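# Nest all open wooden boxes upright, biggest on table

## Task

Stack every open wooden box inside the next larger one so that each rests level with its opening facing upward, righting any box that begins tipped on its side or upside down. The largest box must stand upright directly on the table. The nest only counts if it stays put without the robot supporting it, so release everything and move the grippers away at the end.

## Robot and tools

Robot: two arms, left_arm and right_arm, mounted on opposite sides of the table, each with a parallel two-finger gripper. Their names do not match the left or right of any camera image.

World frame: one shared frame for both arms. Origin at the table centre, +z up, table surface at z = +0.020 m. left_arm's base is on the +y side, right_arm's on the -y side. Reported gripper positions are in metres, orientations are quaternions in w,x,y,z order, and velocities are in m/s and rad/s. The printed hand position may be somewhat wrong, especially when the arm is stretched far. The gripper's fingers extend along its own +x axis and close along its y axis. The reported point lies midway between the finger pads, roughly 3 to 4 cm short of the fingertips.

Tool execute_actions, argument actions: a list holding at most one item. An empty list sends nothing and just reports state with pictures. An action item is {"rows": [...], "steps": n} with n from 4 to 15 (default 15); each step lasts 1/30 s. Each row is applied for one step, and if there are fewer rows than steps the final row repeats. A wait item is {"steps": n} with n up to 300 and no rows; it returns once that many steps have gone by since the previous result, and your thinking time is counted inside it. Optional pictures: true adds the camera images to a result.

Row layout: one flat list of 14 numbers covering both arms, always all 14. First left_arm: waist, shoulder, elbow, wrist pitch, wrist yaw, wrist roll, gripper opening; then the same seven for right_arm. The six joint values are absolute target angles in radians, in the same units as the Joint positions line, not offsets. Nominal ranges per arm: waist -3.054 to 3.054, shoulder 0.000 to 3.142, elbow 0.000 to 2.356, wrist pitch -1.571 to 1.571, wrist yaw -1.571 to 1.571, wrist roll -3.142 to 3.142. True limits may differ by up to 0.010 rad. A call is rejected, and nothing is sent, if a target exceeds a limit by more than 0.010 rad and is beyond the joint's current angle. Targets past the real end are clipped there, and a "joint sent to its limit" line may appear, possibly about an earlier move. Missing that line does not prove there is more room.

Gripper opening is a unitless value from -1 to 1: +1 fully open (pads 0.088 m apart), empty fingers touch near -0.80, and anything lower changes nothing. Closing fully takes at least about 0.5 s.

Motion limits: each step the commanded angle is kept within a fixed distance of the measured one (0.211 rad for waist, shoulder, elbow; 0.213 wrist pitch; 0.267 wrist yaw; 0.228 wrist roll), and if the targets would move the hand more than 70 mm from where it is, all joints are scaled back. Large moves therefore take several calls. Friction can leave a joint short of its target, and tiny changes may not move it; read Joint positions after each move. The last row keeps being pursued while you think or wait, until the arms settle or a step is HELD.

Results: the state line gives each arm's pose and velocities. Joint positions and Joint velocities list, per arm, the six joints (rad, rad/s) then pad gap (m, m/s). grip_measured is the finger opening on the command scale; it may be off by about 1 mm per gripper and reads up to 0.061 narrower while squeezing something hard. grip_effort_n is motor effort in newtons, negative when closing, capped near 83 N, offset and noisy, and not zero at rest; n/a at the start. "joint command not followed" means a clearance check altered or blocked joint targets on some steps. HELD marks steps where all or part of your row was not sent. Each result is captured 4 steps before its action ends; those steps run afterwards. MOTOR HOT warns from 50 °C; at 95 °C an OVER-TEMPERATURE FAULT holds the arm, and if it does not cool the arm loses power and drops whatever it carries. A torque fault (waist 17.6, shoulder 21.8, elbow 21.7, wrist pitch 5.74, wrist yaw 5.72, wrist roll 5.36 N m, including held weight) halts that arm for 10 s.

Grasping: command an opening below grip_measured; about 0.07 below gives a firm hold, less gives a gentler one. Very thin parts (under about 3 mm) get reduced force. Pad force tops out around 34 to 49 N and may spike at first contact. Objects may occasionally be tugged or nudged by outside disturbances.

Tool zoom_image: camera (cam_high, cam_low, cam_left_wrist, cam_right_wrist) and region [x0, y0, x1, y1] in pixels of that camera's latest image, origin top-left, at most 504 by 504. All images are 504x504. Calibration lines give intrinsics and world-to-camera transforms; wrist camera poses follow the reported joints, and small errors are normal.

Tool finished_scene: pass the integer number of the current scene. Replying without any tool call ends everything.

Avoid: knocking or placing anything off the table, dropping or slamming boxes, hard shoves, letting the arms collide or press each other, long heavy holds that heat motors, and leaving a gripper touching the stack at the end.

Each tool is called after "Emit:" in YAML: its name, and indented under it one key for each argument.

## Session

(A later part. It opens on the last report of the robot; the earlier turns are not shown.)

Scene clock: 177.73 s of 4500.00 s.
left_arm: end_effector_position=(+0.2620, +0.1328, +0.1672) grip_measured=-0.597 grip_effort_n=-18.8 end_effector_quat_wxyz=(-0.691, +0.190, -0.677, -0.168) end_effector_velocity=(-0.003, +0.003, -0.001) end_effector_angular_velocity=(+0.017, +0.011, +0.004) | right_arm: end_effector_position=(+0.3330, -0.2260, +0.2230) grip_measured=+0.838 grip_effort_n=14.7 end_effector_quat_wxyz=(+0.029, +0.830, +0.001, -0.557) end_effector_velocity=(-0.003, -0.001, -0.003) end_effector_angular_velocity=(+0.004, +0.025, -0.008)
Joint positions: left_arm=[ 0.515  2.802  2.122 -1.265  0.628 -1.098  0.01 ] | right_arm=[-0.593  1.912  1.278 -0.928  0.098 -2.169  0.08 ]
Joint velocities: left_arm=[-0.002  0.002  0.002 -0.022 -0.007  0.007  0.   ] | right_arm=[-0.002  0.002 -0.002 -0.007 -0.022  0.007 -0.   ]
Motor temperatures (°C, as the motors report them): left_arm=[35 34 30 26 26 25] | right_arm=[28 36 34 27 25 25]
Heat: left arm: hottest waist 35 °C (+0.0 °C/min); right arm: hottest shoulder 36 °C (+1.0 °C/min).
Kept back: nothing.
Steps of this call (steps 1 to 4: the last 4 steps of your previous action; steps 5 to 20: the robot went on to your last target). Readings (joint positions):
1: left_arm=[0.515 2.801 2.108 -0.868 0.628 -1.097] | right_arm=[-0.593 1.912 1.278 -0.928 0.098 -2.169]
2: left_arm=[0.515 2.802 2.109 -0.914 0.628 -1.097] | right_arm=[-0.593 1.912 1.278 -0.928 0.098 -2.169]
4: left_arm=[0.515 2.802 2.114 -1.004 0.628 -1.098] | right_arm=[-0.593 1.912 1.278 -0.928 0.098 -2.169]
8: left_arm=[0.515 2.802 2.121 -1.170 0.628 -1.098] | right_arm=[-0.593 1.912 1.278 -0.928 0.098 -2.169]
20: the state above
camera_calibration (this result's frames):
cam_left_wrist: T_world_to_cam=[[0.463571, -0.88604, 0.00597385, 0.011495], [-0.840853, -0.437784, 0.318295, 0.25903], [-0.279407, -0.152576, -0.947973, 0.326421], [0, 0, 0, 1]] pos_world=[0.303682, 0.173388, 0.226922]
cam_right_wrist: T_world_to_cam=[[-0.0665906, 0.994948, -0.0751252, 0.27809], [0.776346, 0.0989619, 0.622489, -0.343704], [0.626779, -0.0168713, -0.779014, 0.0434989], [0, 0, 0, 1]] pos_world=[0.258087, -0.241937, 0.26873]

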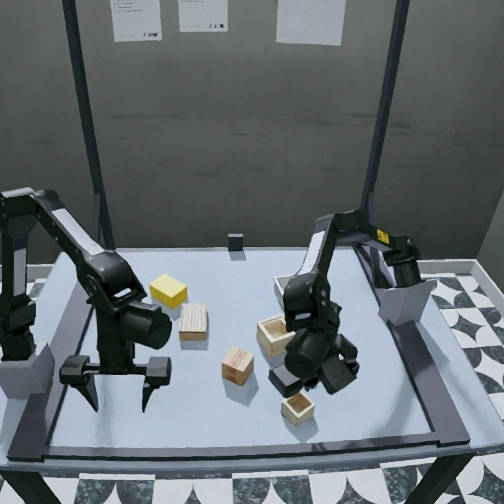

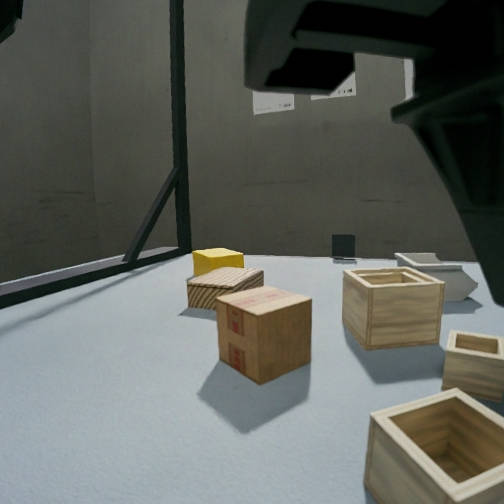

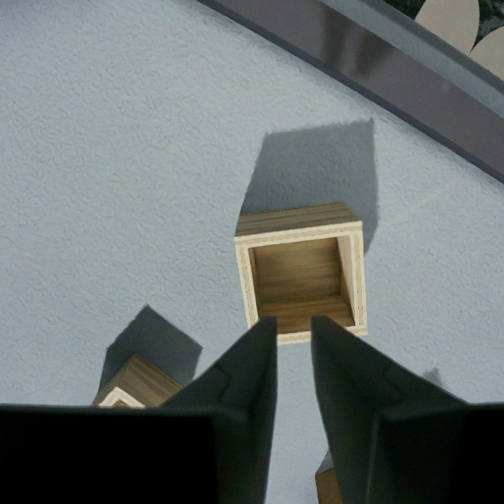

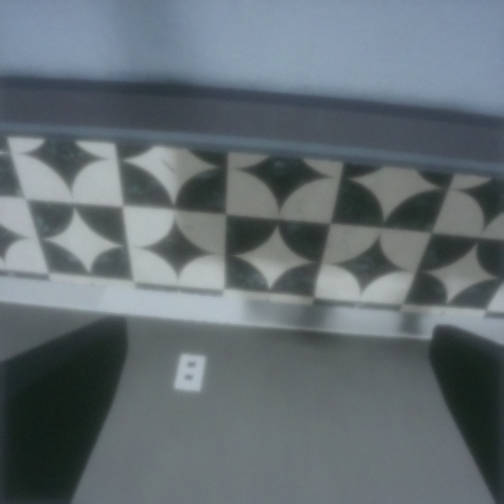

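Emit:
execute_actions:
  actions:
    - {"rows":[[0.40,2.81,2.0,-1.10,0.66,-1.30,-0.6,-0.593,1.912,1.278,-0.928,0.098,-2.169,0.84]],"steps":15}
  pictures: true

Scene clock: 178.53 s of 4500.00 s.
left_arm: end_effector_position=(+0.2398, +0.1143, +0.1062) grip_measured=-0.597 grip_effort_n=-18.4 end_effector_quat_wxyz=(-0.680, +0.197, -0.675, -0.207) end_effector_velocity=(+0.016, -0.011, +0.005) end_effector_angular_velocity=(-0.065, -0.059, +0.042) | right_arm: end_effector_position=(+0.3330, -0.2260, +0.2230) grip_measured=+0.838 grip_effort_n=15.1 end_effector_quat_wxyz=(+0.029, +0.830, +0.001, -0.557) end_effector_velocity=(-0.000, +0.001, +0.002) end_effector_angular_velocity=(+0.012, +0.000, +0.009)
Joint positions: left_arm=[ 0.384  2.807  2.011 -1.112  0.657 -1.285  0.01 ] | right_arm=[-0.593  1.912  1.278 -0.928  0.098 -2.169  0.08 ]
Joint velocities: left_arm=[ 0.012 -0.002  0.002  0.095  0.007 -0.095 -0.   ] | right_arm=[-0.002 -0.007 -0.002  0.007 -0.007 -0.007 -0.   ]
Motor temperatures (°C, as the motors report them): left_arm=[35 34 30 26 26 25] | right_arm=[28 36 34 27 25 25]
Heat: left arm: hottest waist 35 °C (+1.0 °C/min); right arm: hottest shoulder 36 °C (+1.0 °C/min).
Steps of this call (steps 1 to 13: the robot went on to your last target; steps 14 to 24: the first 11 steps of this action). Readings (joint positions):
14: left_arm=[0.513 2.802 2.113 -1.253 0.629 -1.121] | right_arm=[-0.593 1.912 1.278 -0.928 0.098 -2.169]
15: left_arm=[0.505 2.801 2.092 -1.213 0.633 -1.165] | right_arm=[-0.593 1.912 1.278 -0.928 0.098 -2.169]
17: left_arm=[0.471 2.801 2.061 -1.163 0.643 -1.220] | right_arm=[-0.593 1.912 1.278 -0.928 0.098 -2.169]
21: left_arm=[0.398 2.807 2.017 -1.125 0.654 -1.271] | right_arm=[-0.593 1.912 1.278 -0.928 0.098 -2.169]
24: the state above
camera_calibration (this result's frames):
cam_left_wrist: T_world_to_cam=[[0.521994, -0.851971, -0.0408445, -0.00717384], [-0.800724, -0.505969, 0.320681, 0.249547], [-0.293877, -0.134688, -0.946306, 0.260843], [0, 0, 0, 1]] pos_world=[0.280219, 0.155284, 0.16652]
cam_right_wrist: T_world_to_cam=[[-0.0665906, 0.994948, -0.0751252, 0.27809], [0.776346, 0.0989619, 0.622489, -0.343704], [0.626779, -0.0168713, -0.779014, 0.0434989], [0, 0, 0, 1]] pos_world=[0.258087, -0.241937, 0.26873]

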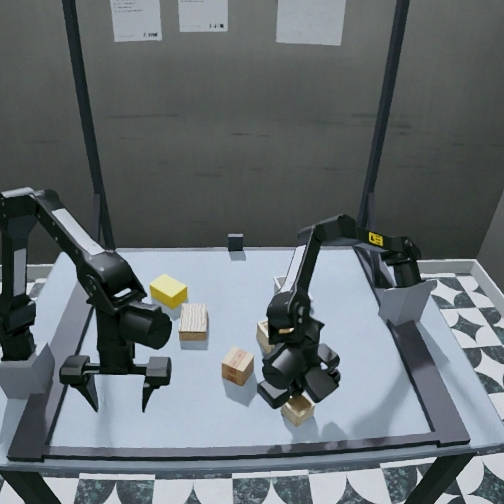

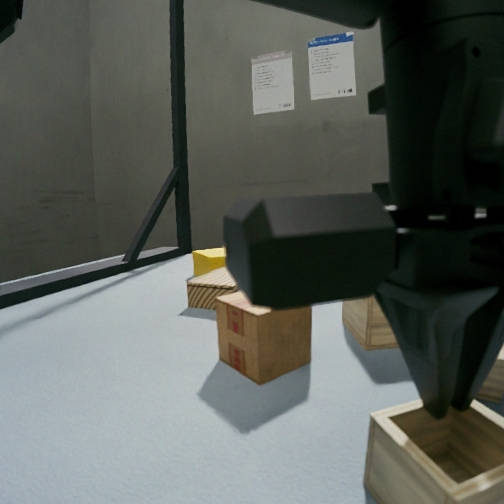

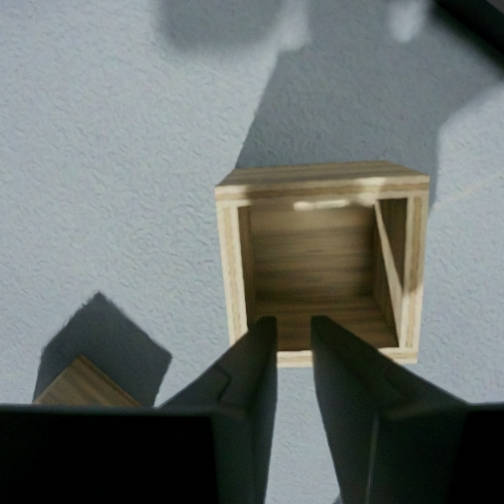

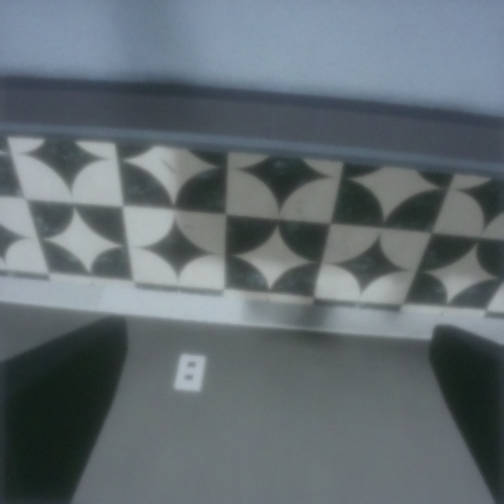

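Emit:
execute_actions:
  actions:
    - {"rows":[[0.415,2.82,2.0,-1.09,0.66,-1.29,-0.6,-0.593,1.912,1.278,-0.928,0.098,-2.169,0.84]],"steps":10}

Emit:
execute_actions:
  actions:
    - {"rows":[[0.385,2.845,1.96,-1.02,0.67,-1.32,-0.6,-0.593,1.912,1.278,-0.928,0.098,-2.169,0.84]],"steps":12}
  pictures: true

Scene clock: 178.93 s of 4500.00 s.
left_arm: end_effector_position=(+0.2479, +0.1178, +0.1116) grip_measured=-0.597 grip_effort_n=-18.4 end_effector_quat_wxyz=(-0.680, +0.212, -0.671, -0.206) end_effector_velocity=(+0.015, +0.008, +0.010) end_effector_angular_velocity=(-0.041, -0.014, +0.049) | right_arm: end_effector_position=(+0.3330, -0.2260, +0.2230) grip_measured=+0.838 grip_effort_n=15.1 end_effector_quat_wxyz=(+0.029, +0.830, +0.001, -0.557) end_effector_velocity=(-0.002, -0.002, -0.001) end_effector_angular_velocity=(+0.010, +0.022, -0.012)
Joint positions: left_arm=[ 0.407  2.807  2.006 -1.094  0.657 -1.295  0.01 ] | right_arm=[-0.593  1.912  1.278 -0.928  0.098 -2.169  0.08 ]
Joint velocities: left_arm=[ 0.046  0.007 -0.002  0.022  0.007 -0.022 -0.001] | right_arm=[-0.007 -0.002 -0.002 -0.007 -0.022  0.007 -0.   ]
Motor temperatures (°C, as the motors report them): left_arm=[35 34 30 26 26 25] | right_arm=[28 36 34 27 25 25]
Heat: left arm: hottest waist 35 °C (+1.0 °C/min); right arm: hottest shoulder 36 °C (+1.0 °C/min).
Steps of this call (steps 1 to 4: the last 4 steps of your previous action; steps 5 to 6: the robot went on to your last target; steps 7 to 12: the first 6 steps of this action). Readings (joint positions):
7: left_arm=[0.399 2.807 2.006 -1.103 0.657 -1.295] | right_arm=[-0.593 1.912 1.278 -0.928 0.098 -2.169]
8: left_arm=[0.400 2.807 2.006 -1.100 0.657 -1.295] | right_arm=[-0.593 1.912 1.278 -0.928 0.098 -2.169]
10: left_arm=[0.403 2.807 2.006 -1.096 0.657 -1.295] | right_arm=[-0.593 1.912 1.278 -0.928 0.098 -2.169]
12: the state above

Scene clock: 179.33 s of 4500.00 s.
left_arm: end_effector_position=(+0.2499, +0.1225, +0.0903) grip_measured=-0.597 grip_effort_n=-17.9 end_effector_quat_wxyz=(-0.677, +0.210, -0.674, -0.209) end_effector_velocity=(-0.007, +0.019, -0.049) end_effector_angular_velocity=(+0.077, +0.051, +0.024) | right_arm: end_effector_position=(+0.3330, -0.2260, +0.2230) grip_measured=+0.838 grip_effort_n=15.6 end_effector_quat_wxyz=(+0.029, +0.830, +0.001, -0.557) end_effector_velocity=(+0.001, -0.005, -0.001) end_effector_angular_velocity=(-0.020, +0.001, +0.009)
Joint positions: left_arm=[ 0.387  2.832  1.969 -1.032  0.665 -1.313  0.01 ] | right_arm=[-0.593  1.912  1.278 -0.928  0.098 -2.169  0.08 ]
Joint velocities: left_arm=[-0.056  0.061 -0.061  0.051 -0.007 -0.022 -0.   ] | right_arm=[-0.007 -0.002 -0.007 -0.007  0.007 -0.022 -0.   ]
Motor temperatures (°C, as the motors report them): left_arm=[35 34 30 26 26 25] | right_arm=[28 36 34 27 25 25]
Heat: left arm: hottest waist 35 °C (+1.0 °C/min); right arm: hottest shoulder 36 °C (+1.0 °C/min).
Steps of this call (steps 1 to 4: the last 4 steps of your previous action; steps 5 to 12: the first 8 steps of this action). Readings (joint positions):
5: left_arm=[0.410 2.809 2.002 -1.085 0.658 -1.295] | right_arm=[-0.593 1.912 1.278 -0.928 0.098 -2.169]
6: left_arm=[0.408 2.809 1.995 -1.067 0.660 -1.298] | right_arm=[-0.593 1.912 1.278 -0.928 0.098 -2.169]
8: left_arm=[0.401 2.816 1.985 -1.047 0.662 -1.306] | right_arm=[-0.593 1.912 1.278 -0.928 0.098 -2.169]
12: the state above
camera_calibration (this result's frames):
cam_left_wrist: T_world_to_cam=[[0.540175, -0.841147, -0.0261189, -0.0133538], [-0.79095, -0.51805, 0.325611, 0.265492], [-0.287418, -0.155228, -0.945143, 0.250601], [0, 0, 0, 1]] pos_world=[0.289231, 0.165206, 0.150058]
cam_right_wrist: T_world_to_cam=[[-0.0665906, 0.994948, -0.0751252, 0.27809], [0.776346, 0.0989619, 0.622489, -0.343704], [0.626779, -0.0168713, -0.779014, 0.0434989], [0, 0, 0, 1]] pos_world=[0.258087, -0.241937, 0.26873]

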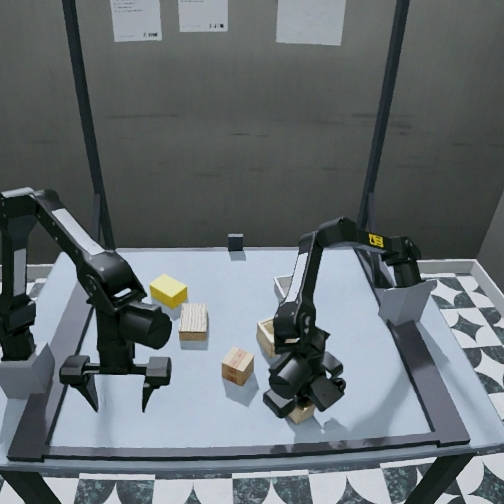

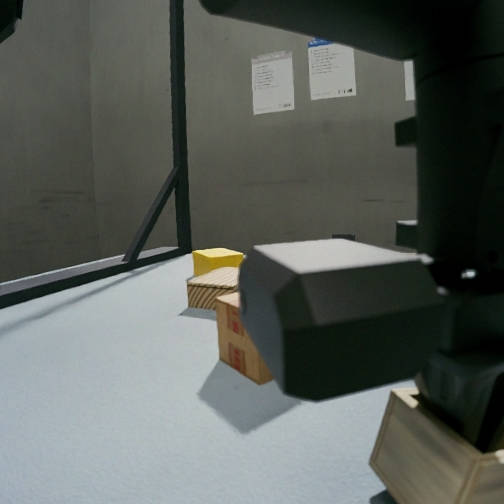

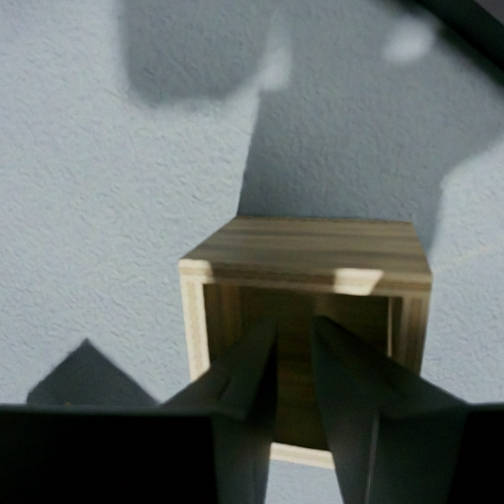

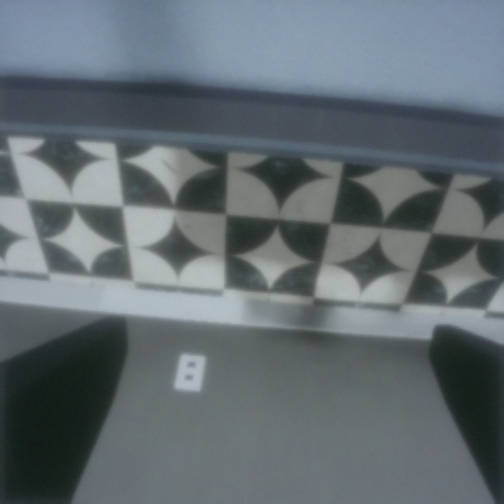

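Inside. Descend a bit more and spread.

Emit:
execute_actions:
  actions:
    - {"rows":[[0.37,2.87,1.94,-0.97,0.675,-1.335,-0.6,-0.593,1.912,1.278,-0.928,0.098,-2.169,0.84]],"steps":10}

Emit:
execute_actions:
  actions:
    - {"rows":[[0.37,2.87,1.94,-0.97,0.675,-1.335,0.4,-0.593,1.912,1.278,-0.928,0.098,-2.169,0.84]],"steps":15}
  pictures: true

Scene clock: 179.67 s of 4500.00 s.
left_arm: end_effector_position=(+0.2529, +0.1239, +0.0771) grip_measured=-0.597 grip_effort_n=-18.4 end_effector_quat_wxyz=(-0.678, +0.210, -0.674, -0.207) end_effector_velocity=(-0.003, +0.034, -0.072) end_effector_angular_velocity=(+0.101, +0.072, +0.068) | right_arm: end_effector_position=(+0.3330, -0.2260, +0.2230) grip_measured=+0.838 grip_effort_n=14.7 end_effector_quat_wxyz=(+0.029, +0.830, +0.001, -0.557) end_effector_velocity=(+0.000, -0.007, -0.001) end_effector_angular_velocity=(-0.026, +0.008, -0.008)
Joint positions: left_arm=[ 0.374  2.849  1.952 -0.983  0.67  -1.328  0.01 ] | right_arm=[-0.593  1.912  1.278 -0.928  0.098 -2.169  0.08 ]
Joint velocities: left_arm=[-0.066  0.11  -0.076  0.081 -0.007 -0.051 -0.   ] | right_arm=[-0.007  0.002 -0.002 -0.022  0.007 -0.007 -0.   ]
Motor temperatures (°C, as the motors report them): left_arm=[35 34 30 25 26 25] | right_arm=[28 36 34 27 25 25]
Heat: left arm: hottest waist 35 °C (+1.0 °C/min); right arm: hottest shoulder 36 °C (+1.0 °C/min).
Steps of this call (steps 1 to 4: the last 4 steps of your previous action; steps 5 to 10: the first 6 steps of this action). Readings (joint positions):
5: left_arm=[0.384 2.835 1.964 -1.019 0.666 -1.318] | right_arm=[-0.593 1.912 1.278 -0.928 0.098 -2.169]
6: left_arm=[0.382 2.836 1.961 -1.006 0.668 -1.321] | right_arm=[-0.593 1.912 1.278 -0.928 0.098 -2.169]
8: left_arm=[0.379 2.842 1.957 -0.990 0.669 -1.326] | right_arm=[-0.593 1.912 1.278 -0.928 0.098 -2.169]
10: the state above

Scene clock: 180.17 s of 4500.00 s.
left_arm: end_effector_position=(+0.2535, +0.1253, +0.0728) grip_measured=-0.467 grip_effort_n=83.0 end_effector_quat_wxyz=(-0.677, +0.210, -0.674, -0.209) end_effector_velocity=(-0.001, -0.000, +0.001) end_effector_angular_velocity=(+0.008, -0.003, -0.008) | right_arm: end_effector_position=(+0.3330, -0.2260, +0.2230) grip_measured=+0.838 grip_effort_n=14.7 end_effector_quat_wxyz=(+0.029, +0.830, +0.001, -0.557) end_effector_velocity=(-0.003, -0.001, -0.003) end_effector_angular_velocity=(-0.007, +0.026, +0.019)
Joint positions: left_arm=[ 0.371  2.856  1.947 -0.972  0.672 -1.332  0.016] | right_arm=[-0.593  1.912  1.278 -0.928  0.098 -2.169  0.08 ]
Joint velocities: left_arm=[-0.002 -0.002  0.002 -0.007 -0.007  0.007 -0.   ] | right_arm=[-0.002  0.002 -0.002 -0.007 -0.022 -0.022 -0.   ]
Motor temperatures (°C, as the motors report them): left_arm=[35 34 30 25 26 25] | right_arm=[28 36 34 27 25 25]
Heat: left arm: hottest waist 35 °C (+1.0 °C/min); right arm: hottest shoulder 36 °C (+1.0 °C/min).
Steps of this call (steps 1 to 4: the last 4 steps of your previous action; steps 5 to 15: the first 11 steps of this action). Readings (joint positions):
5: left_arm=[0.371 2.856 1.947 -0.974 0.671 -1.331] | right_arm=[-0.593 1.912 1.278 -0.928 0.098 -2.169]
6: left_arm=[0.371 2.856 1.947 -0.973 0.671 -1.331] | right_arm=[-0.593 1.912 1.278 -0.928 0.098 -2.169]
8: left_arm=[0.371 2.856 1.947 -0.973 0.672 -1.332] | right_arm=[-0.593 1.912 1.278 -0.928 0.098 -2.169]
12: left_arm=[0.371 2.856 1.947 -0.972 0.672 -1.332] | right_arm=[-0.593 1.912 1.278 -0.928 0.098 -2.169]
15: the state above
camera_calibration (this result's frames):
cam_left_wrist: T_world_to_cam=[[0.539565, -0.841558, -0.0255084, -0.013174], [-0.790894, -0.517005, 0.327402, 0.275199], [-0.288716, -0.15648, -0.944541, 0.23604], [0, 0, 0, 1]] pos_world=[0.29291, 0.168128, 0.132512]
cam_right_wrist: T_world_to_cam=[[-0.0665906, 0.994948, -0.0751252, 0.27809], [0.776346, 0.0989619, 0.622489, -0.343704], [0.626779, -0.0168713, -0.779014, 0.0434989], [0, 0, 0, 1]] pos_world=[0.258087, -0.241937, 0.26873]

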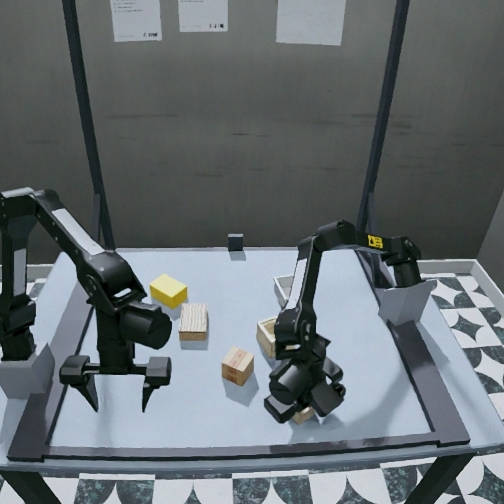

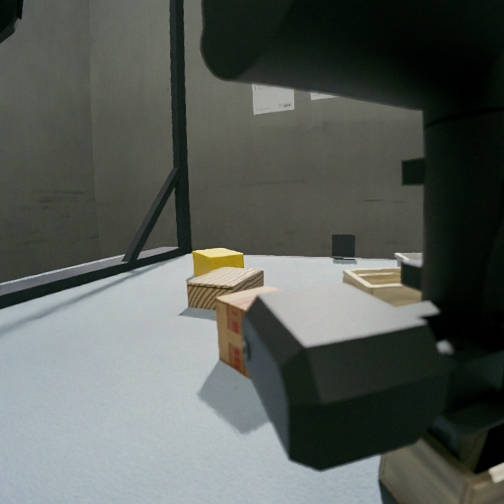

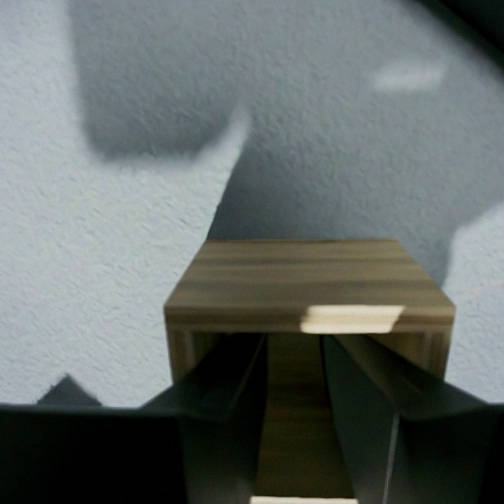

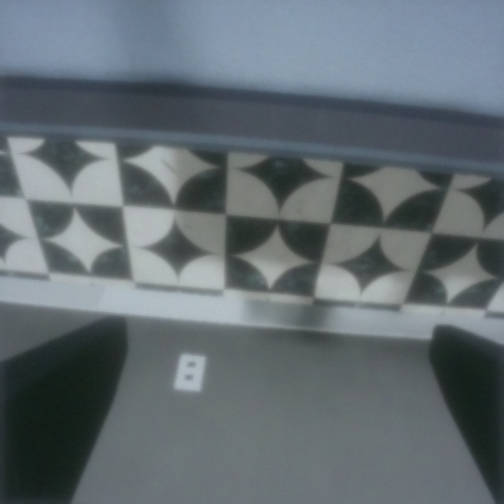

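Emit:
execute_actions:
  actions:
    - {"rows":[[0.517,2.78,2.10,-1.27,0.63,-1.15,0.4,-0.593,1.912,1.278,-0.928,0.098,-2.169,0.84]],"steps":15}

Emit:
execute_actions:
  actions:
    - {"rows":[[0.42,2.40,1.80,-1.25,0.64,-1.2,0.4,-0.593,1.912,1.278,-0.928,0.098,-2.169,0.84]],"steps":15}

Emit:
execute_actions:
  actions:
    - {"rows":[[0.209,2.122,1.541,-1.152,0.671,-1.34,0.4,-0.593,1.912,1.278,-0.928,0.098,-2.169,0.84]],"steps":15}

Emit:
execute_actions:
  actions:
    - {"steps":8}
  pictures: true

Scene clock: 180.70 s of 4500.00 s.
left_arm: end_effector_position=(+0.2619, +0.1366, +0.1641) grip_measured=-0.467 grip_effort_n=83.0 end_effector_quat_wxyz=(-0.680, +0.218, -0.673, -0.191) end_effector_velocity=(-0.009, -0.012, +0.123) end_effector_angular_velocity=(-0.094, -0.096, -0.050) | right_arm: end_effector_position=(+0.3330, -0.2260, +0.2230) grip_measured=+0.838 grip_effort_n=15.1 end_effector_quat_wxyz=(+0.029, +0.830, +0.001, -0.557) end_effector_velocity=(-0.003, -0.004, -0.001) end_effector_angular_velocity=(-0.016, +0.018, +0.000)
Joint positions: left_arm=[ 0.519  2.793  2.085 -1.239  0.637 -1.168  0.016] | right_arm=[-0.593  1.912  1.278 -0.928  0.098 -2.169  0.08 ]
Joint velocities: left_arm=[ 0.134 -0.159  0.139 -0.227 -0.022  0.11  -0.   ] | right_arm=[-0.002 -0.002 -0.002 -0.022 -0.007 -0.007 -0.   ]
Motor temperatures (°C, as the motors report them): left_arm=[36 34 30 25 26 25] | right_arm=[28 36 34 27 25 25]
Heat: left arm: hottest waist 36 °C (+2.0 °C/min); right arm: hottest shoulder 36 °C (+1.0 °C/min).
Steps of this call (steps 1 to 4: the last 4 steps of your previous action; step 5: the robot went on to your last target; steps 6 to 16: the first 11 steps of this action). Readings (joint positions):
6: left_arm=[0.373 2.856 1.955 -0.985 0.672 -1.320] | right_arm=[-0.593 1.912 1.278 -0.928 0.098 -2.169]
7: left_arm=[0.379 2.856 1.973 -1.022 0.669 -1.292] | right_arm=[-0.593 1.912 1.278 -0.928 0.098 -2.169]
9: left_arm=[0.409 2.853 2.004 -1.093 0.658 -1.248] | right_arm=[-0.593 1.912 1.278 -0.928 0.098 -2.169]
13: left_arm=[0.488 2.818 2.062 -1.206 0.641 -1.187] | right_arm=[-0.593 1.912 1.278 -0.928 0.098 -2.169]
16: the state above

Scene clock: 181.20 s of 4500.00 s.
left_arm: end_effector_position=(+0.1597, +0.1055, +0.1994) grip_measured=-0.467 grip_effort_n=83.0 end_effector_quat_wxyz=(-0.702, +0.175, -0.672, -0.160) end_effector_velocity=(-0.099, -0.077, +0.183) end_effector_angular_velocity=(-0.295, -0.326, -0.256) | right_arm: end_effector_position=(+0.3330, -0.2260, +0.2230) grip_measured=+0.838 grip_effort_n=15.1 end_effector_quat_wxyz=(+0.029, +0.830, +0.001, -0.557) end_effector_velocity=(-0.000, -0.004, -0.001) end_effector_angular_velocity=(-0.016, +0.000, +0.000)
Joint positions: left_arm=[ 0.408  2.441  1.831 -1.252  0.64  -1.194  0.016] | right_arm=[-0.593  1.912  1.278 -0.928  0.098 -2.169  0.08 ]
Joint velocities: left_arm=[ 0.042 -0.589 -0.056 -0.007  0.007 -0.037  0.   ] | right_arm=[-0.002 -0.002 -0.007 -0.007  0.007 -0.007 -0.   ]
Motor temperatures (°C, as the motors report them): left_arm=[36 34 30 25 26 25] | right_arm=[28 36 34 27 25 25]
Heat: left arm: hottest waist 36 °C (+2.0 °C/min); right arm: hottest shoulder 36 °C (+1.0 °C/min).
Steps of this call (steps 1 to 4: the last 4 steps of your previous action; steps 5 to 15: the first 11 steps of this action). Readings (joint positions):
5: left_arm=[0.515 2.774 2.074 -1.249 0.635 -1.160] | right_arm=[-0.593 1.912 1.278 -0.928 0.098 -2.169]
6: left_arm=[0.506 2.746 2.027 -1.245 0.632 -1.166] | right_arm=[-0.593 1.912 1.278 -0.928 0.098 -2.169]
8: left_arm=[0.474 2.676 1.934 -1.259 0.632 -1.180] | right_arm=[-0.593 1.912 1.278 -0.928 0.098 -2.169]
12: left_arm=[0.414 2.525 1.844 -1.255 0.637 -1.191] | right_arm=[-0.593 1.912 1.278 -0.928 0.098 -2.169]
15: the state above

Scene clock: 181.70 s of 4500.00 s.
left_arm: end_effector_position=(+0.0508, +0.0883, +0.1775) grip_measured=-0.467 grip_effort_n=83.0 end_effector_quat_wxyz=(-0.710, +0.127, -0.679, -0.136) end_effector_velocity=(-0.081, -0.013, +0.043) end_effector_angular_velocity=(-0.100, -0.097, -0.120) | right_arm: end_effector_position=(+0.3330, -0.2260, +0.2230) grip_measured=+0.838 grip_effort_n=15.1 end_effector_quat_wxyz=(+0.029, +0.830, +0.001, -0.557) end_effector_velocity=(+0.002, +0.001, +0.002) end_effector_angular_velocity=(-0.001, -0.012, +0.020)
Joint positions: left_arm=[ 0.2    2.151  1.575 -1.162  0.67  -1.325  0.016] | right_arm=[-0.593  1.912  1.278 -0.928  0.098 -2.169  0.08 ]
Joint velocities: left_arm=[-0.076 -0.339 -0.149  0.051 -0.007 -0.095  0.   ] | right_arm=[-0.002 -0.002  0.002  0.007  0.007 -0.022 -0.   ]
Motor temperatures (°C, as the motors report them): left_arm=[36 34 30 25 26 25] | right_arm=[28 36 34 27 25 25]
Heat: left arm: hottest waist 36 °C (+2.0 °C/min); right arm: hottest shoulder 36 °C (+1.0 °C/min).
Steps of this call (steps 1 to 4: the last 4 steps of your previous action; steps 5 to 15: the first 11 steps of this action). Readings (joint positions):
5: left_arm=[0.414 2.399 1.804 -1.238 0.640 -1.208] | right_arm=[-0.593 1.912 1.278 -0.928 0.098 -2.169]
6: left_arm=[0.403 2.381 1.770 -1.219 0.640 -1.229] | right_arm=[-0.593 1.912 1.278 -0.928 0.098 -2.169]
8: left_arm=[0.355 2.334 1.701 -1.207 0.644 -1.263] | right_arm=[-0.593 1.912 1.278 -0.928 0.098 -2.169]
12: left_arm=[0.236 2.210 1.599 -1.176 0.664 -1.310] | right_arm=[-0.593 1.912 1.278 -0.928 0.098 -2.169]
15: the state above

Scene clock: 181.97 s of 4500.00 s.
left_arm: end_effector_position=(+0.0507, +0.0940, +0.1780) grip_measured=-0.467 grip_effort_n=83.0 end_effector_quat_wxyz=(-0.708, +0.135, -0.678, -0.143) end_effector_velocity=(+0.000, -0.004, -0.000) end_effector_angular_velocity=(-0.016, -0.004, -0.009) | right_arm: end_effector_position=(+0.3330, -0.2260, +0.2230) grip_measured=+0.838 grip_effort_n=15.1 end_effector_quat_wxyz=(+0.029, +0.830, +0.001, -0.557) end_effector_velocity=(+0.001, +0.002, -0.001) end_effector_angular_velocity=(+0.016, -0.002, +0.010)
Joint positions: left_arm=[ 0.208  2.136  1.547 -1.156  0.67  -1.336  0.016] | right_arm=[-0.593  1.912  1.278 -0.928  0.098 -2.169  0.08 ]
Joint velocities: left_arm=[-0.002 -0.002 -0.002  0.022  0.007 -0.007 -0.   ] | right_arm=[-0.002 -0.002 -0.007  0.022 -0.007 -0.007  0.   ]
Motor temperatures (°C, as the motors report them): left_arm=[36 34 30 25 26 25] | right_arm=[28 36 34 27 25 25]
Heat: left arm: hottest waist 36 °C (+2.0 °C/min); right arm: hottest shoulder 36 °C (+1.0 °C/min).
Kept back: nothing.
Steps of this call (steps 1 to 4: the last 4 steps of your previous action; steps 5 to 8: the robot went on to your last target). Readings (joint positions):
1: left_arm=[0.200 2.142 1.570 -1.160 0.670 -1.328] | right_arm=[-0.593 1.912 1.278 -0.928 0.098 -2.169]
2: left_arm=[0.201 2.138 1.566 -1.159 0.670 -1.330] | right_arm=[-0.593 1.912 1.278 -0.928 0.098 -2.169]
4: left_arm=[0.206 2.136 1.557 -1.157 0.670 -1.333] | right_arm=[-0.593 1.912 1.278 -0.928 0.098 -2.169]
8: the state above
camera_calibration (this result's frames):
cam_left_wrist: T_world_to_cam=[[0.357898, -0.933183, -0.0328493, 0.0917437], [-0.890871, -0.351787, 0.287393, 0.0608394], [-0.279746, -0.0735929, -0.957249, 0.265947], [0, 0, 0, 1]] pos_world=[0.0957629, 0.126588, 0.240107]
cam_right_wrist: T_world_to_cam=[[-0.0665906, 0.994948, -0.0751252, 0.27809], [0.776346, 0.0989619, 0.622489, -0.343704], [0.626779, -0.0168713, -0.779014, 0.0434989], [0, 0, 0, 1]] pos_world=[0.258087, -0.241937, 0.26873]

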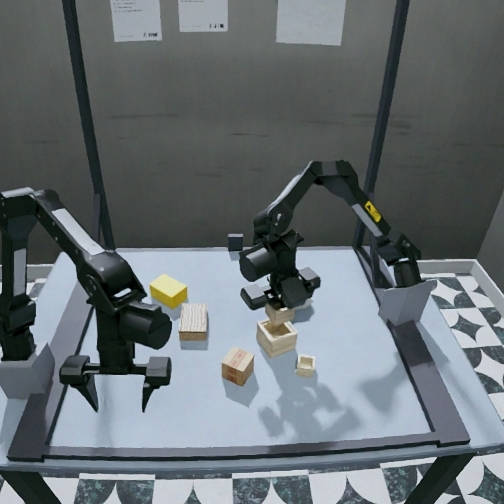

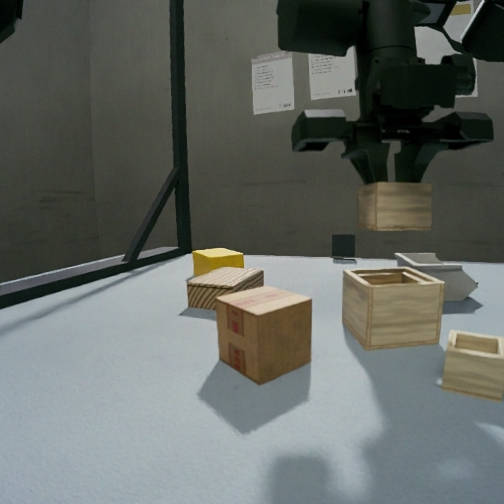

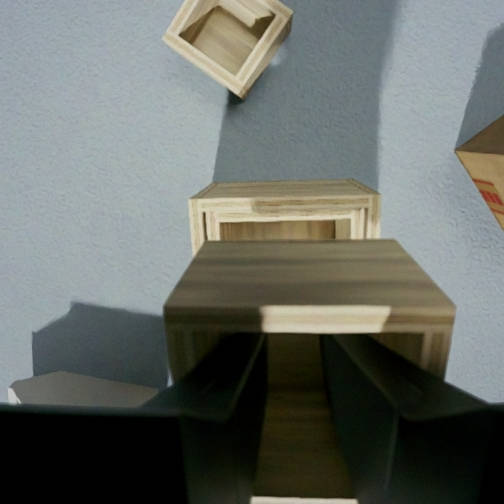

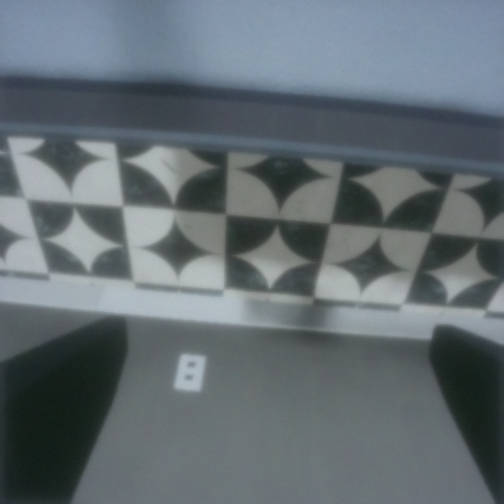

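Emit:
execute_actions:
  actions:
    - {"rows":[[0.17,2.165,1.485,-1.056,0.675,-1.375,0.4,-0.593,1.912,1.278,-0.928,0.098,-2.169,0.84]],"steps":15}
  pictures: true

Scene clock: 182.67 s of 4500.00 s.
left_arm: end_effector_position=(+0.0528, +0.0955, +0.1524) grip_measured=-0.467 grip_effort_n=83.0 end_effector_quat_wxyz=(-0.709, +0.128, -0.678, -0.145) end_effector_velocity=(+0.000, -0.002, -0.001) end_effector_angular_velocity=(-0.014, -0.001, +0.009) | right_arm: end_effector_position=(+0.3330, -0.2260, +0.2230) grip_measured=+0.838 grip_effort_n=15.6 end_effector_quat_wxyz=(+0.029, +0.830, +0.001, -0.557) end_effector_velocity=(-0.002, -0.005, +0.001) end_effector_angular_velocity=(-0.011, +0.015, -0.003)
Joint positions: left_arm=[ 0.167  2.156  1.492 -1.063  0.671 -1.37   0.016] | right_arm=[-0.593  1.912  1.278 -0.928  0.098 -2.169  0.08 ]
Joint velocities: left_arm=[-0.002 -0.002 -0.007  0.022  0.007 -0.022 -0.   ] | right_arm=[-0.007 -0.007 -0.002 -0.022 -0.007 -0.007 -0.   ]
Motor temperatures (°C, as the motors report them): left_arm=[36 34 30 25 26 25] | right_arm=[28 36 34 27 25 25]
Heat: left arm: hottest waist 36 °C (+2.0 °C/min); right arm: hottest shoulder 36 °C (+1.0 °C/min).
Steps of this call (steps 1 to 10: the robot went on to your last target; steps 11 to 21: the first 11 steps of this action). Readings (joint positions):
11: left_arm=[0.207 2.136 1.541 -1.144 0.670 -1.342] | right_arm=[-0.593 1.912 1.278 -0.928 0.098 -2.169]
12: left_arm=[0.203 2.136 1.530 -1.120 0.670 -1.349] | right_arm=[-0.593 1.912 1.278 -0.928 0.098 -2.169]
14: left_arm=[0.189 2.140 1.514 -1.093 0.670 -1.358] | right_arm=[-0.593 1.912 1.278 -0.928 0.098 -2.169]
18: left_arm=[0.169 2.154 1.495 -1.070 0.670 -1.367] | right_arm=[-0.593 1.912 1.278 -0.928 0.098 -2.169]
21: the state above
camera_calibration (this result's frames):
cam_left_wrist: T_world_to_cam=[[0.351024, -0.935269, -0.0453284, 0.0939501], [-0.89294, -0.348923, 0.284448, 0.0708593], [-0.281851, -0.0593725, -0.957619, 0.240955], [0, 0, 0, 1]] pos_world=[0.0982079, 0.126899, 0.214846]
cam_right_wrist: T_world_to_cam=[[-0.0665906, 0.994948, -0.0751252, 0.27809], [0.776346, 0.0989619, 0.622489, -0.343704], [0.626779, -0.0168713, -0.779014, 0.0434989], [0, 0, 0, 1]] pos_world=[0.258087, -0.241937, 0.26873]

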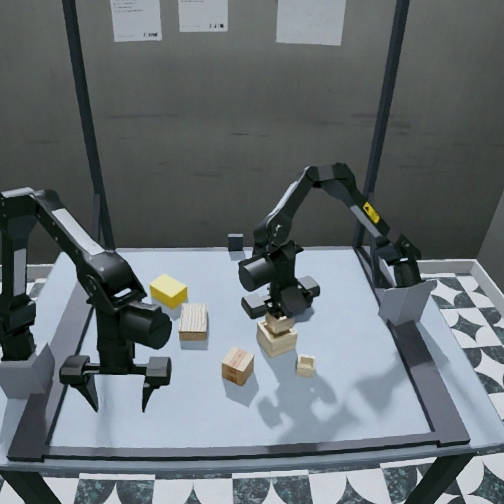

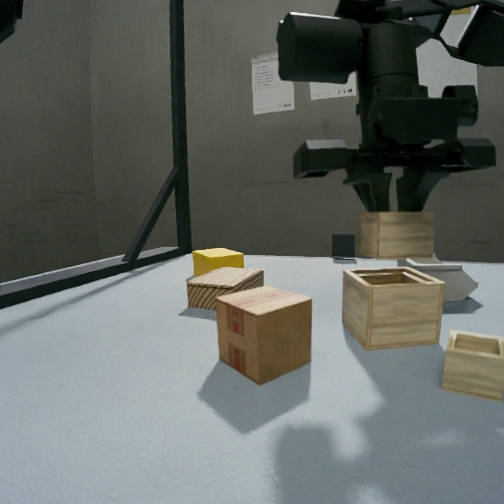

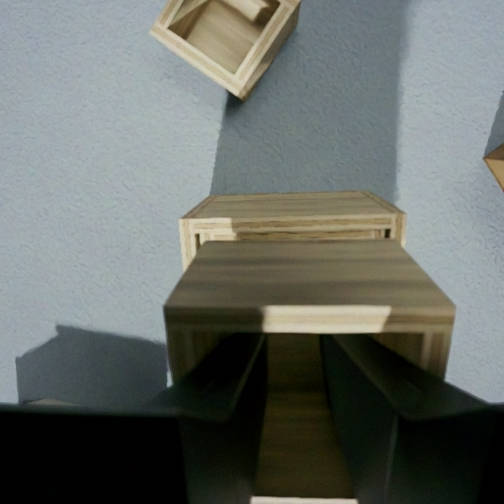

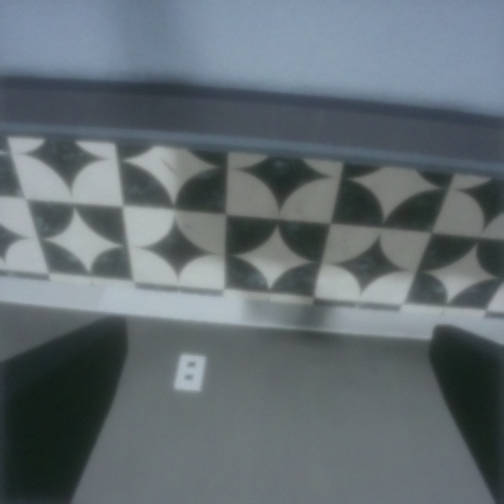

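Emit:
execute_actions:
  actions:
    - {"rows":[[0.14,2.195,1.445,-0.99,0.678,-1.405,0.4,-0.593,1.912,1.278,-0.928,0.098,-2.169,0.84]],"steps":15}
  pictures: true

Scene clock: 183.17 s of 4500.00 s.
left_arm: end_effector_position=(+0.0569, +0.0997, +0.1300) grip_measured=-0.467 grip_effort_n=83.0 end_effector_quat_wxyz=(-0.706, +0.125, -0.680, -0.155) end_effector_velocity=(+0.002, -0.005, -0.002) end_effector_angular_velocity=(-0.024, -0.007, +0.014) | right_arm: end_effector_position=(+0.3330, -0.2260, +0.2230) grip_measured=+0.838 grip_effort_n=15.1 end_effector_quat_wxyz=(+0.029, +0.830, +0.001, -0.557) end_effector_velocity=(+0.003, -0.001, +0.001) end_effector_angular_velocity=(-0.004, -0.009, +0.014)
Joint positions: left_arm=[ 0.14   2.186  1.451 -0.994  0.675 -1.4    0.016] | right_arm=[-0.593  1.912  1.278 -0.928  0.098 -2.169  0.08 ]
Joint velocities: left_arm=[-0.002  0.002 -0.002  0.037  0.007 -0.037 -0.   ] | right_arm=[-0.007 -0.002 -0.002  0.007  0.007 -0.022 -0.   ]
Motor temperatures (°C, as the motors report them): left_arm=[36 34 30 25 26 25] | right_arm=[28 36 34 27 25 25]
Heat: left arm: hottest waist 36 °C (+2.0 °C/min); right arm: hottest shoulder 36 °C (+1.0 °C/min).
Steps of this call (steps 1 to 4: the last 4 steps of your previous action; steps 5 to 15: the first 11 steps of this action). Readings (joint positions):
5: left_arm=[0.167 2.157 1.487 -1.052 0.672 -1.376] | right_arm=[-0.593 1.912 1.278 -0.928 0.098 -2.169]
6: left_arm=[0.164 2.159 1.480 -1.035 0.672 -1.382] | right_arm=[-0.593 1.912 1.278 -0.928 0.098 -2.169]
8: left_arm=[0.155 2.169 1.469 -1.016 0.673 -1.390] | right_arm=[-0.593 1.912 1.278 -0.928 0.098 -2.169]
12: left_arm=[0.139 2.186 1.452 -1.001 0.674 -1.398] | right_arm=[-0.593 1.912 1.278 -0.928 0.098 -2.169]
15: the state above
camera_calibration (this result's frames):
cam_left_wrist: T_world_to_cam=[[0.360667, -0.930551, -0.063194, 0.0967699], [-0.88638, -0.363055, 0.287266, 0.0831361], [-0.290258, -0.0475934, -0.955764, 0.219936], [0, 0, 0, 1]] pos_world=[0.102627, 0.1307, 0.19244]
cam_right_wrist: T_world_to_cam=[[-0.0665906, 0.994948, -0.0751252, 0.27809], [0.776346, 0.0989619, 0.622489, -0.343704], [0.626779, -0.0168713, -0.779014, 0.0434989], [0, 0, 0, 1]] pos_world=[0.258087, -0.241937, 0.26873]

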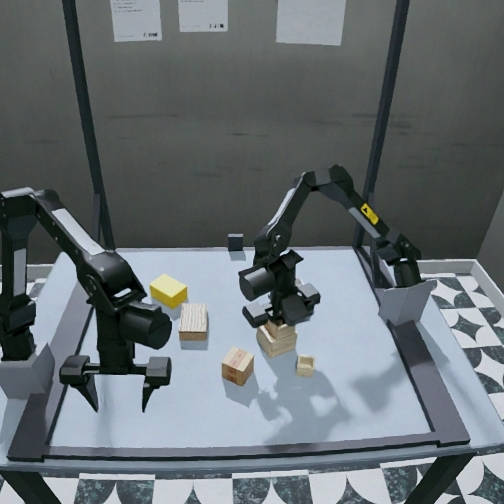

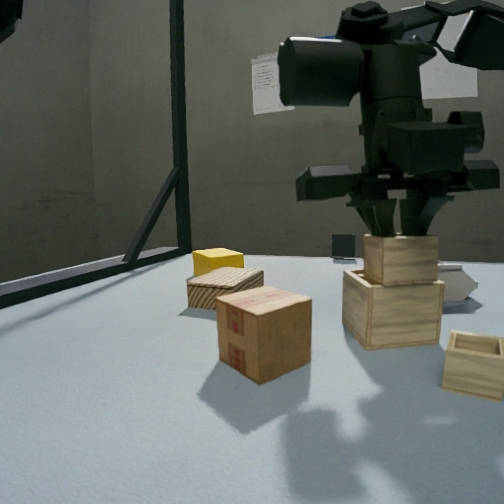

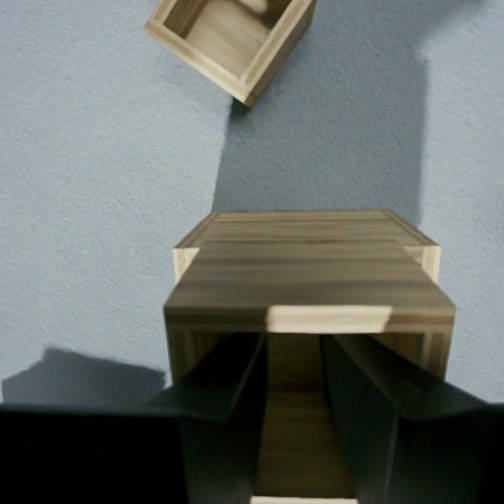

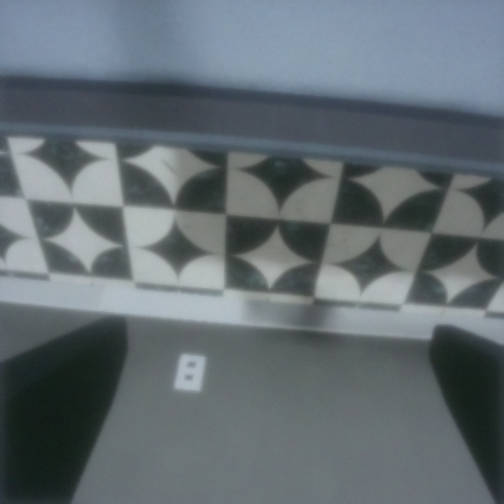

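Emit:
execute_actions:
  actions:
    - {"rows":[[0.118,2.195,1.46,-0.99,0.678,-1.425,0.4,-0.593,1.912,1.278,-0.928,0.098,-2.169,0.84]],"steps":12}
  pictures: true

Scene clock: 183.60 s of 4500.00 s.
left_arm: end_effector_position=(+0.0553, +0.0983, +0.1285) grip_measured=-0.467 grip_effort_n=83.0 end_effector_quat_wxyz=(-0.706, +0.129, -0.678, -0.159) end_effector_velocity=(-0.003, +0.001, -0.000) end_effector_angular_velocity=(+0.009, -0.005, +0.033) | right_arm: end_effector_position=(+0.3330, -0.2260, +0.2230) grip_measured=+0.838 grip_effort_n=15.1 end_effector_quat_wxyz=(+0.029, +0.830, +0.001, -0.557) end_effector_velocity=(-0.001, -0.006, -0.000) end_effector_angular_velocity=(-0.029, +0.006, +0.011)
Joint positions: left_arm=[ 0.133  2.186  1.453 -0.992  0.674 -1.421  0.016] | right_arm=[-0.593  1.912  1.278 -0.928  0.098 -2.169  0.08 ]
Joint velocities: left_arm=[-0.007 -0.007 -0.002 -0.007 -0.007 -0.037 -0.   ] | right_arm=[-0.002 -0.002 -0.002 -0.022  0.007 -0.022 -0.   ]
Motor temperatures (°C, as the motors report them): left_arm=[36 34 30 25 26 25] | right_arm=[28 36 34 27 25 25]
Heat: left arm: hottest waist 36 °C (+2.0 °C/min); right arm: hottest shoulder 36 °C (+1.0 °C/min).
Steps of this call (steps 1 to 4: the last 4 steps of your previous action; step 5: the robot went on to your last target; steps 6 to 13: the first 8 steps of this action). Readings (joint positions):
6: left_arm=[0.139 2.186 1.450 -0.992 0.675 -1.404] | right_arm=[-0.593 1.912 1.278 -0.928 0.098 -2.169]
7: left_arm=[0.138 2.186 1.450 -0.992 0.675 -1.409] | right_arm=[-0.593 1.912 1.278 -0.928 0.098 -2.169]
9: left_arm=[0.134 2.186 1.451 -0.992 0.674 -1.415] | right_arm=[-0.593 1.912 1.278 -0.928 0.098 -2.169]
13: the state above
camera_calibration (this result's frames):
cam_left_wrist: T_world_to_cam=[[0.372021, -0.926028, -0.06381, 0.0949325], [-0.882306, -0.374135, 0.285586, 0.0825938], [-0.288335, -0.0499442, -0.956226, 0.218186], [0, 0, 0, 1]] pos_world=[0.100467, 0.129709, 0.191105]
cam_right_wrist: T_world_to_cam=[[-0.0665906, 0.994948, -0.0751252, 0.27809], [0.776346, 0.0989619, 0.622489, -0.343704], [0.626779, -0.0168713, -0.779014, 0.0434989], [0, 0, 0, 1]] pos_world=[0.258087, -0.241937, 0.26873]

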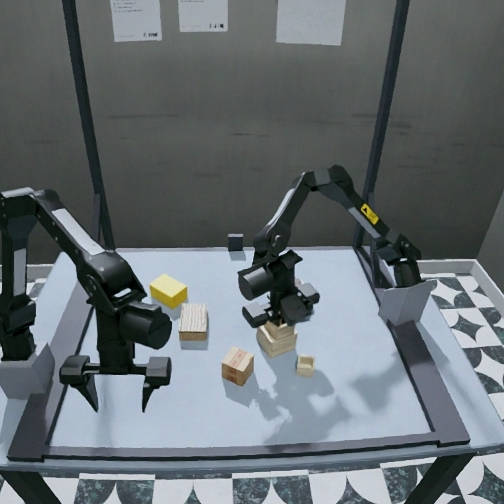

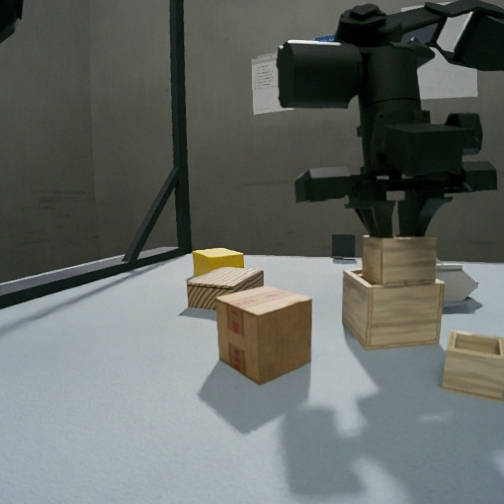

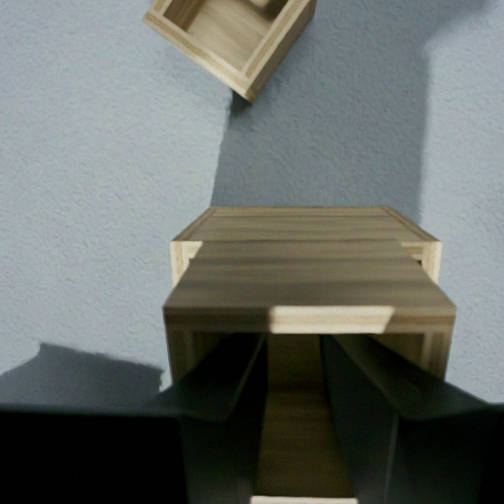

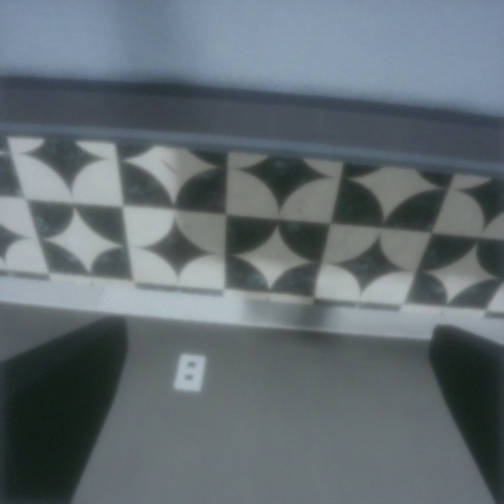

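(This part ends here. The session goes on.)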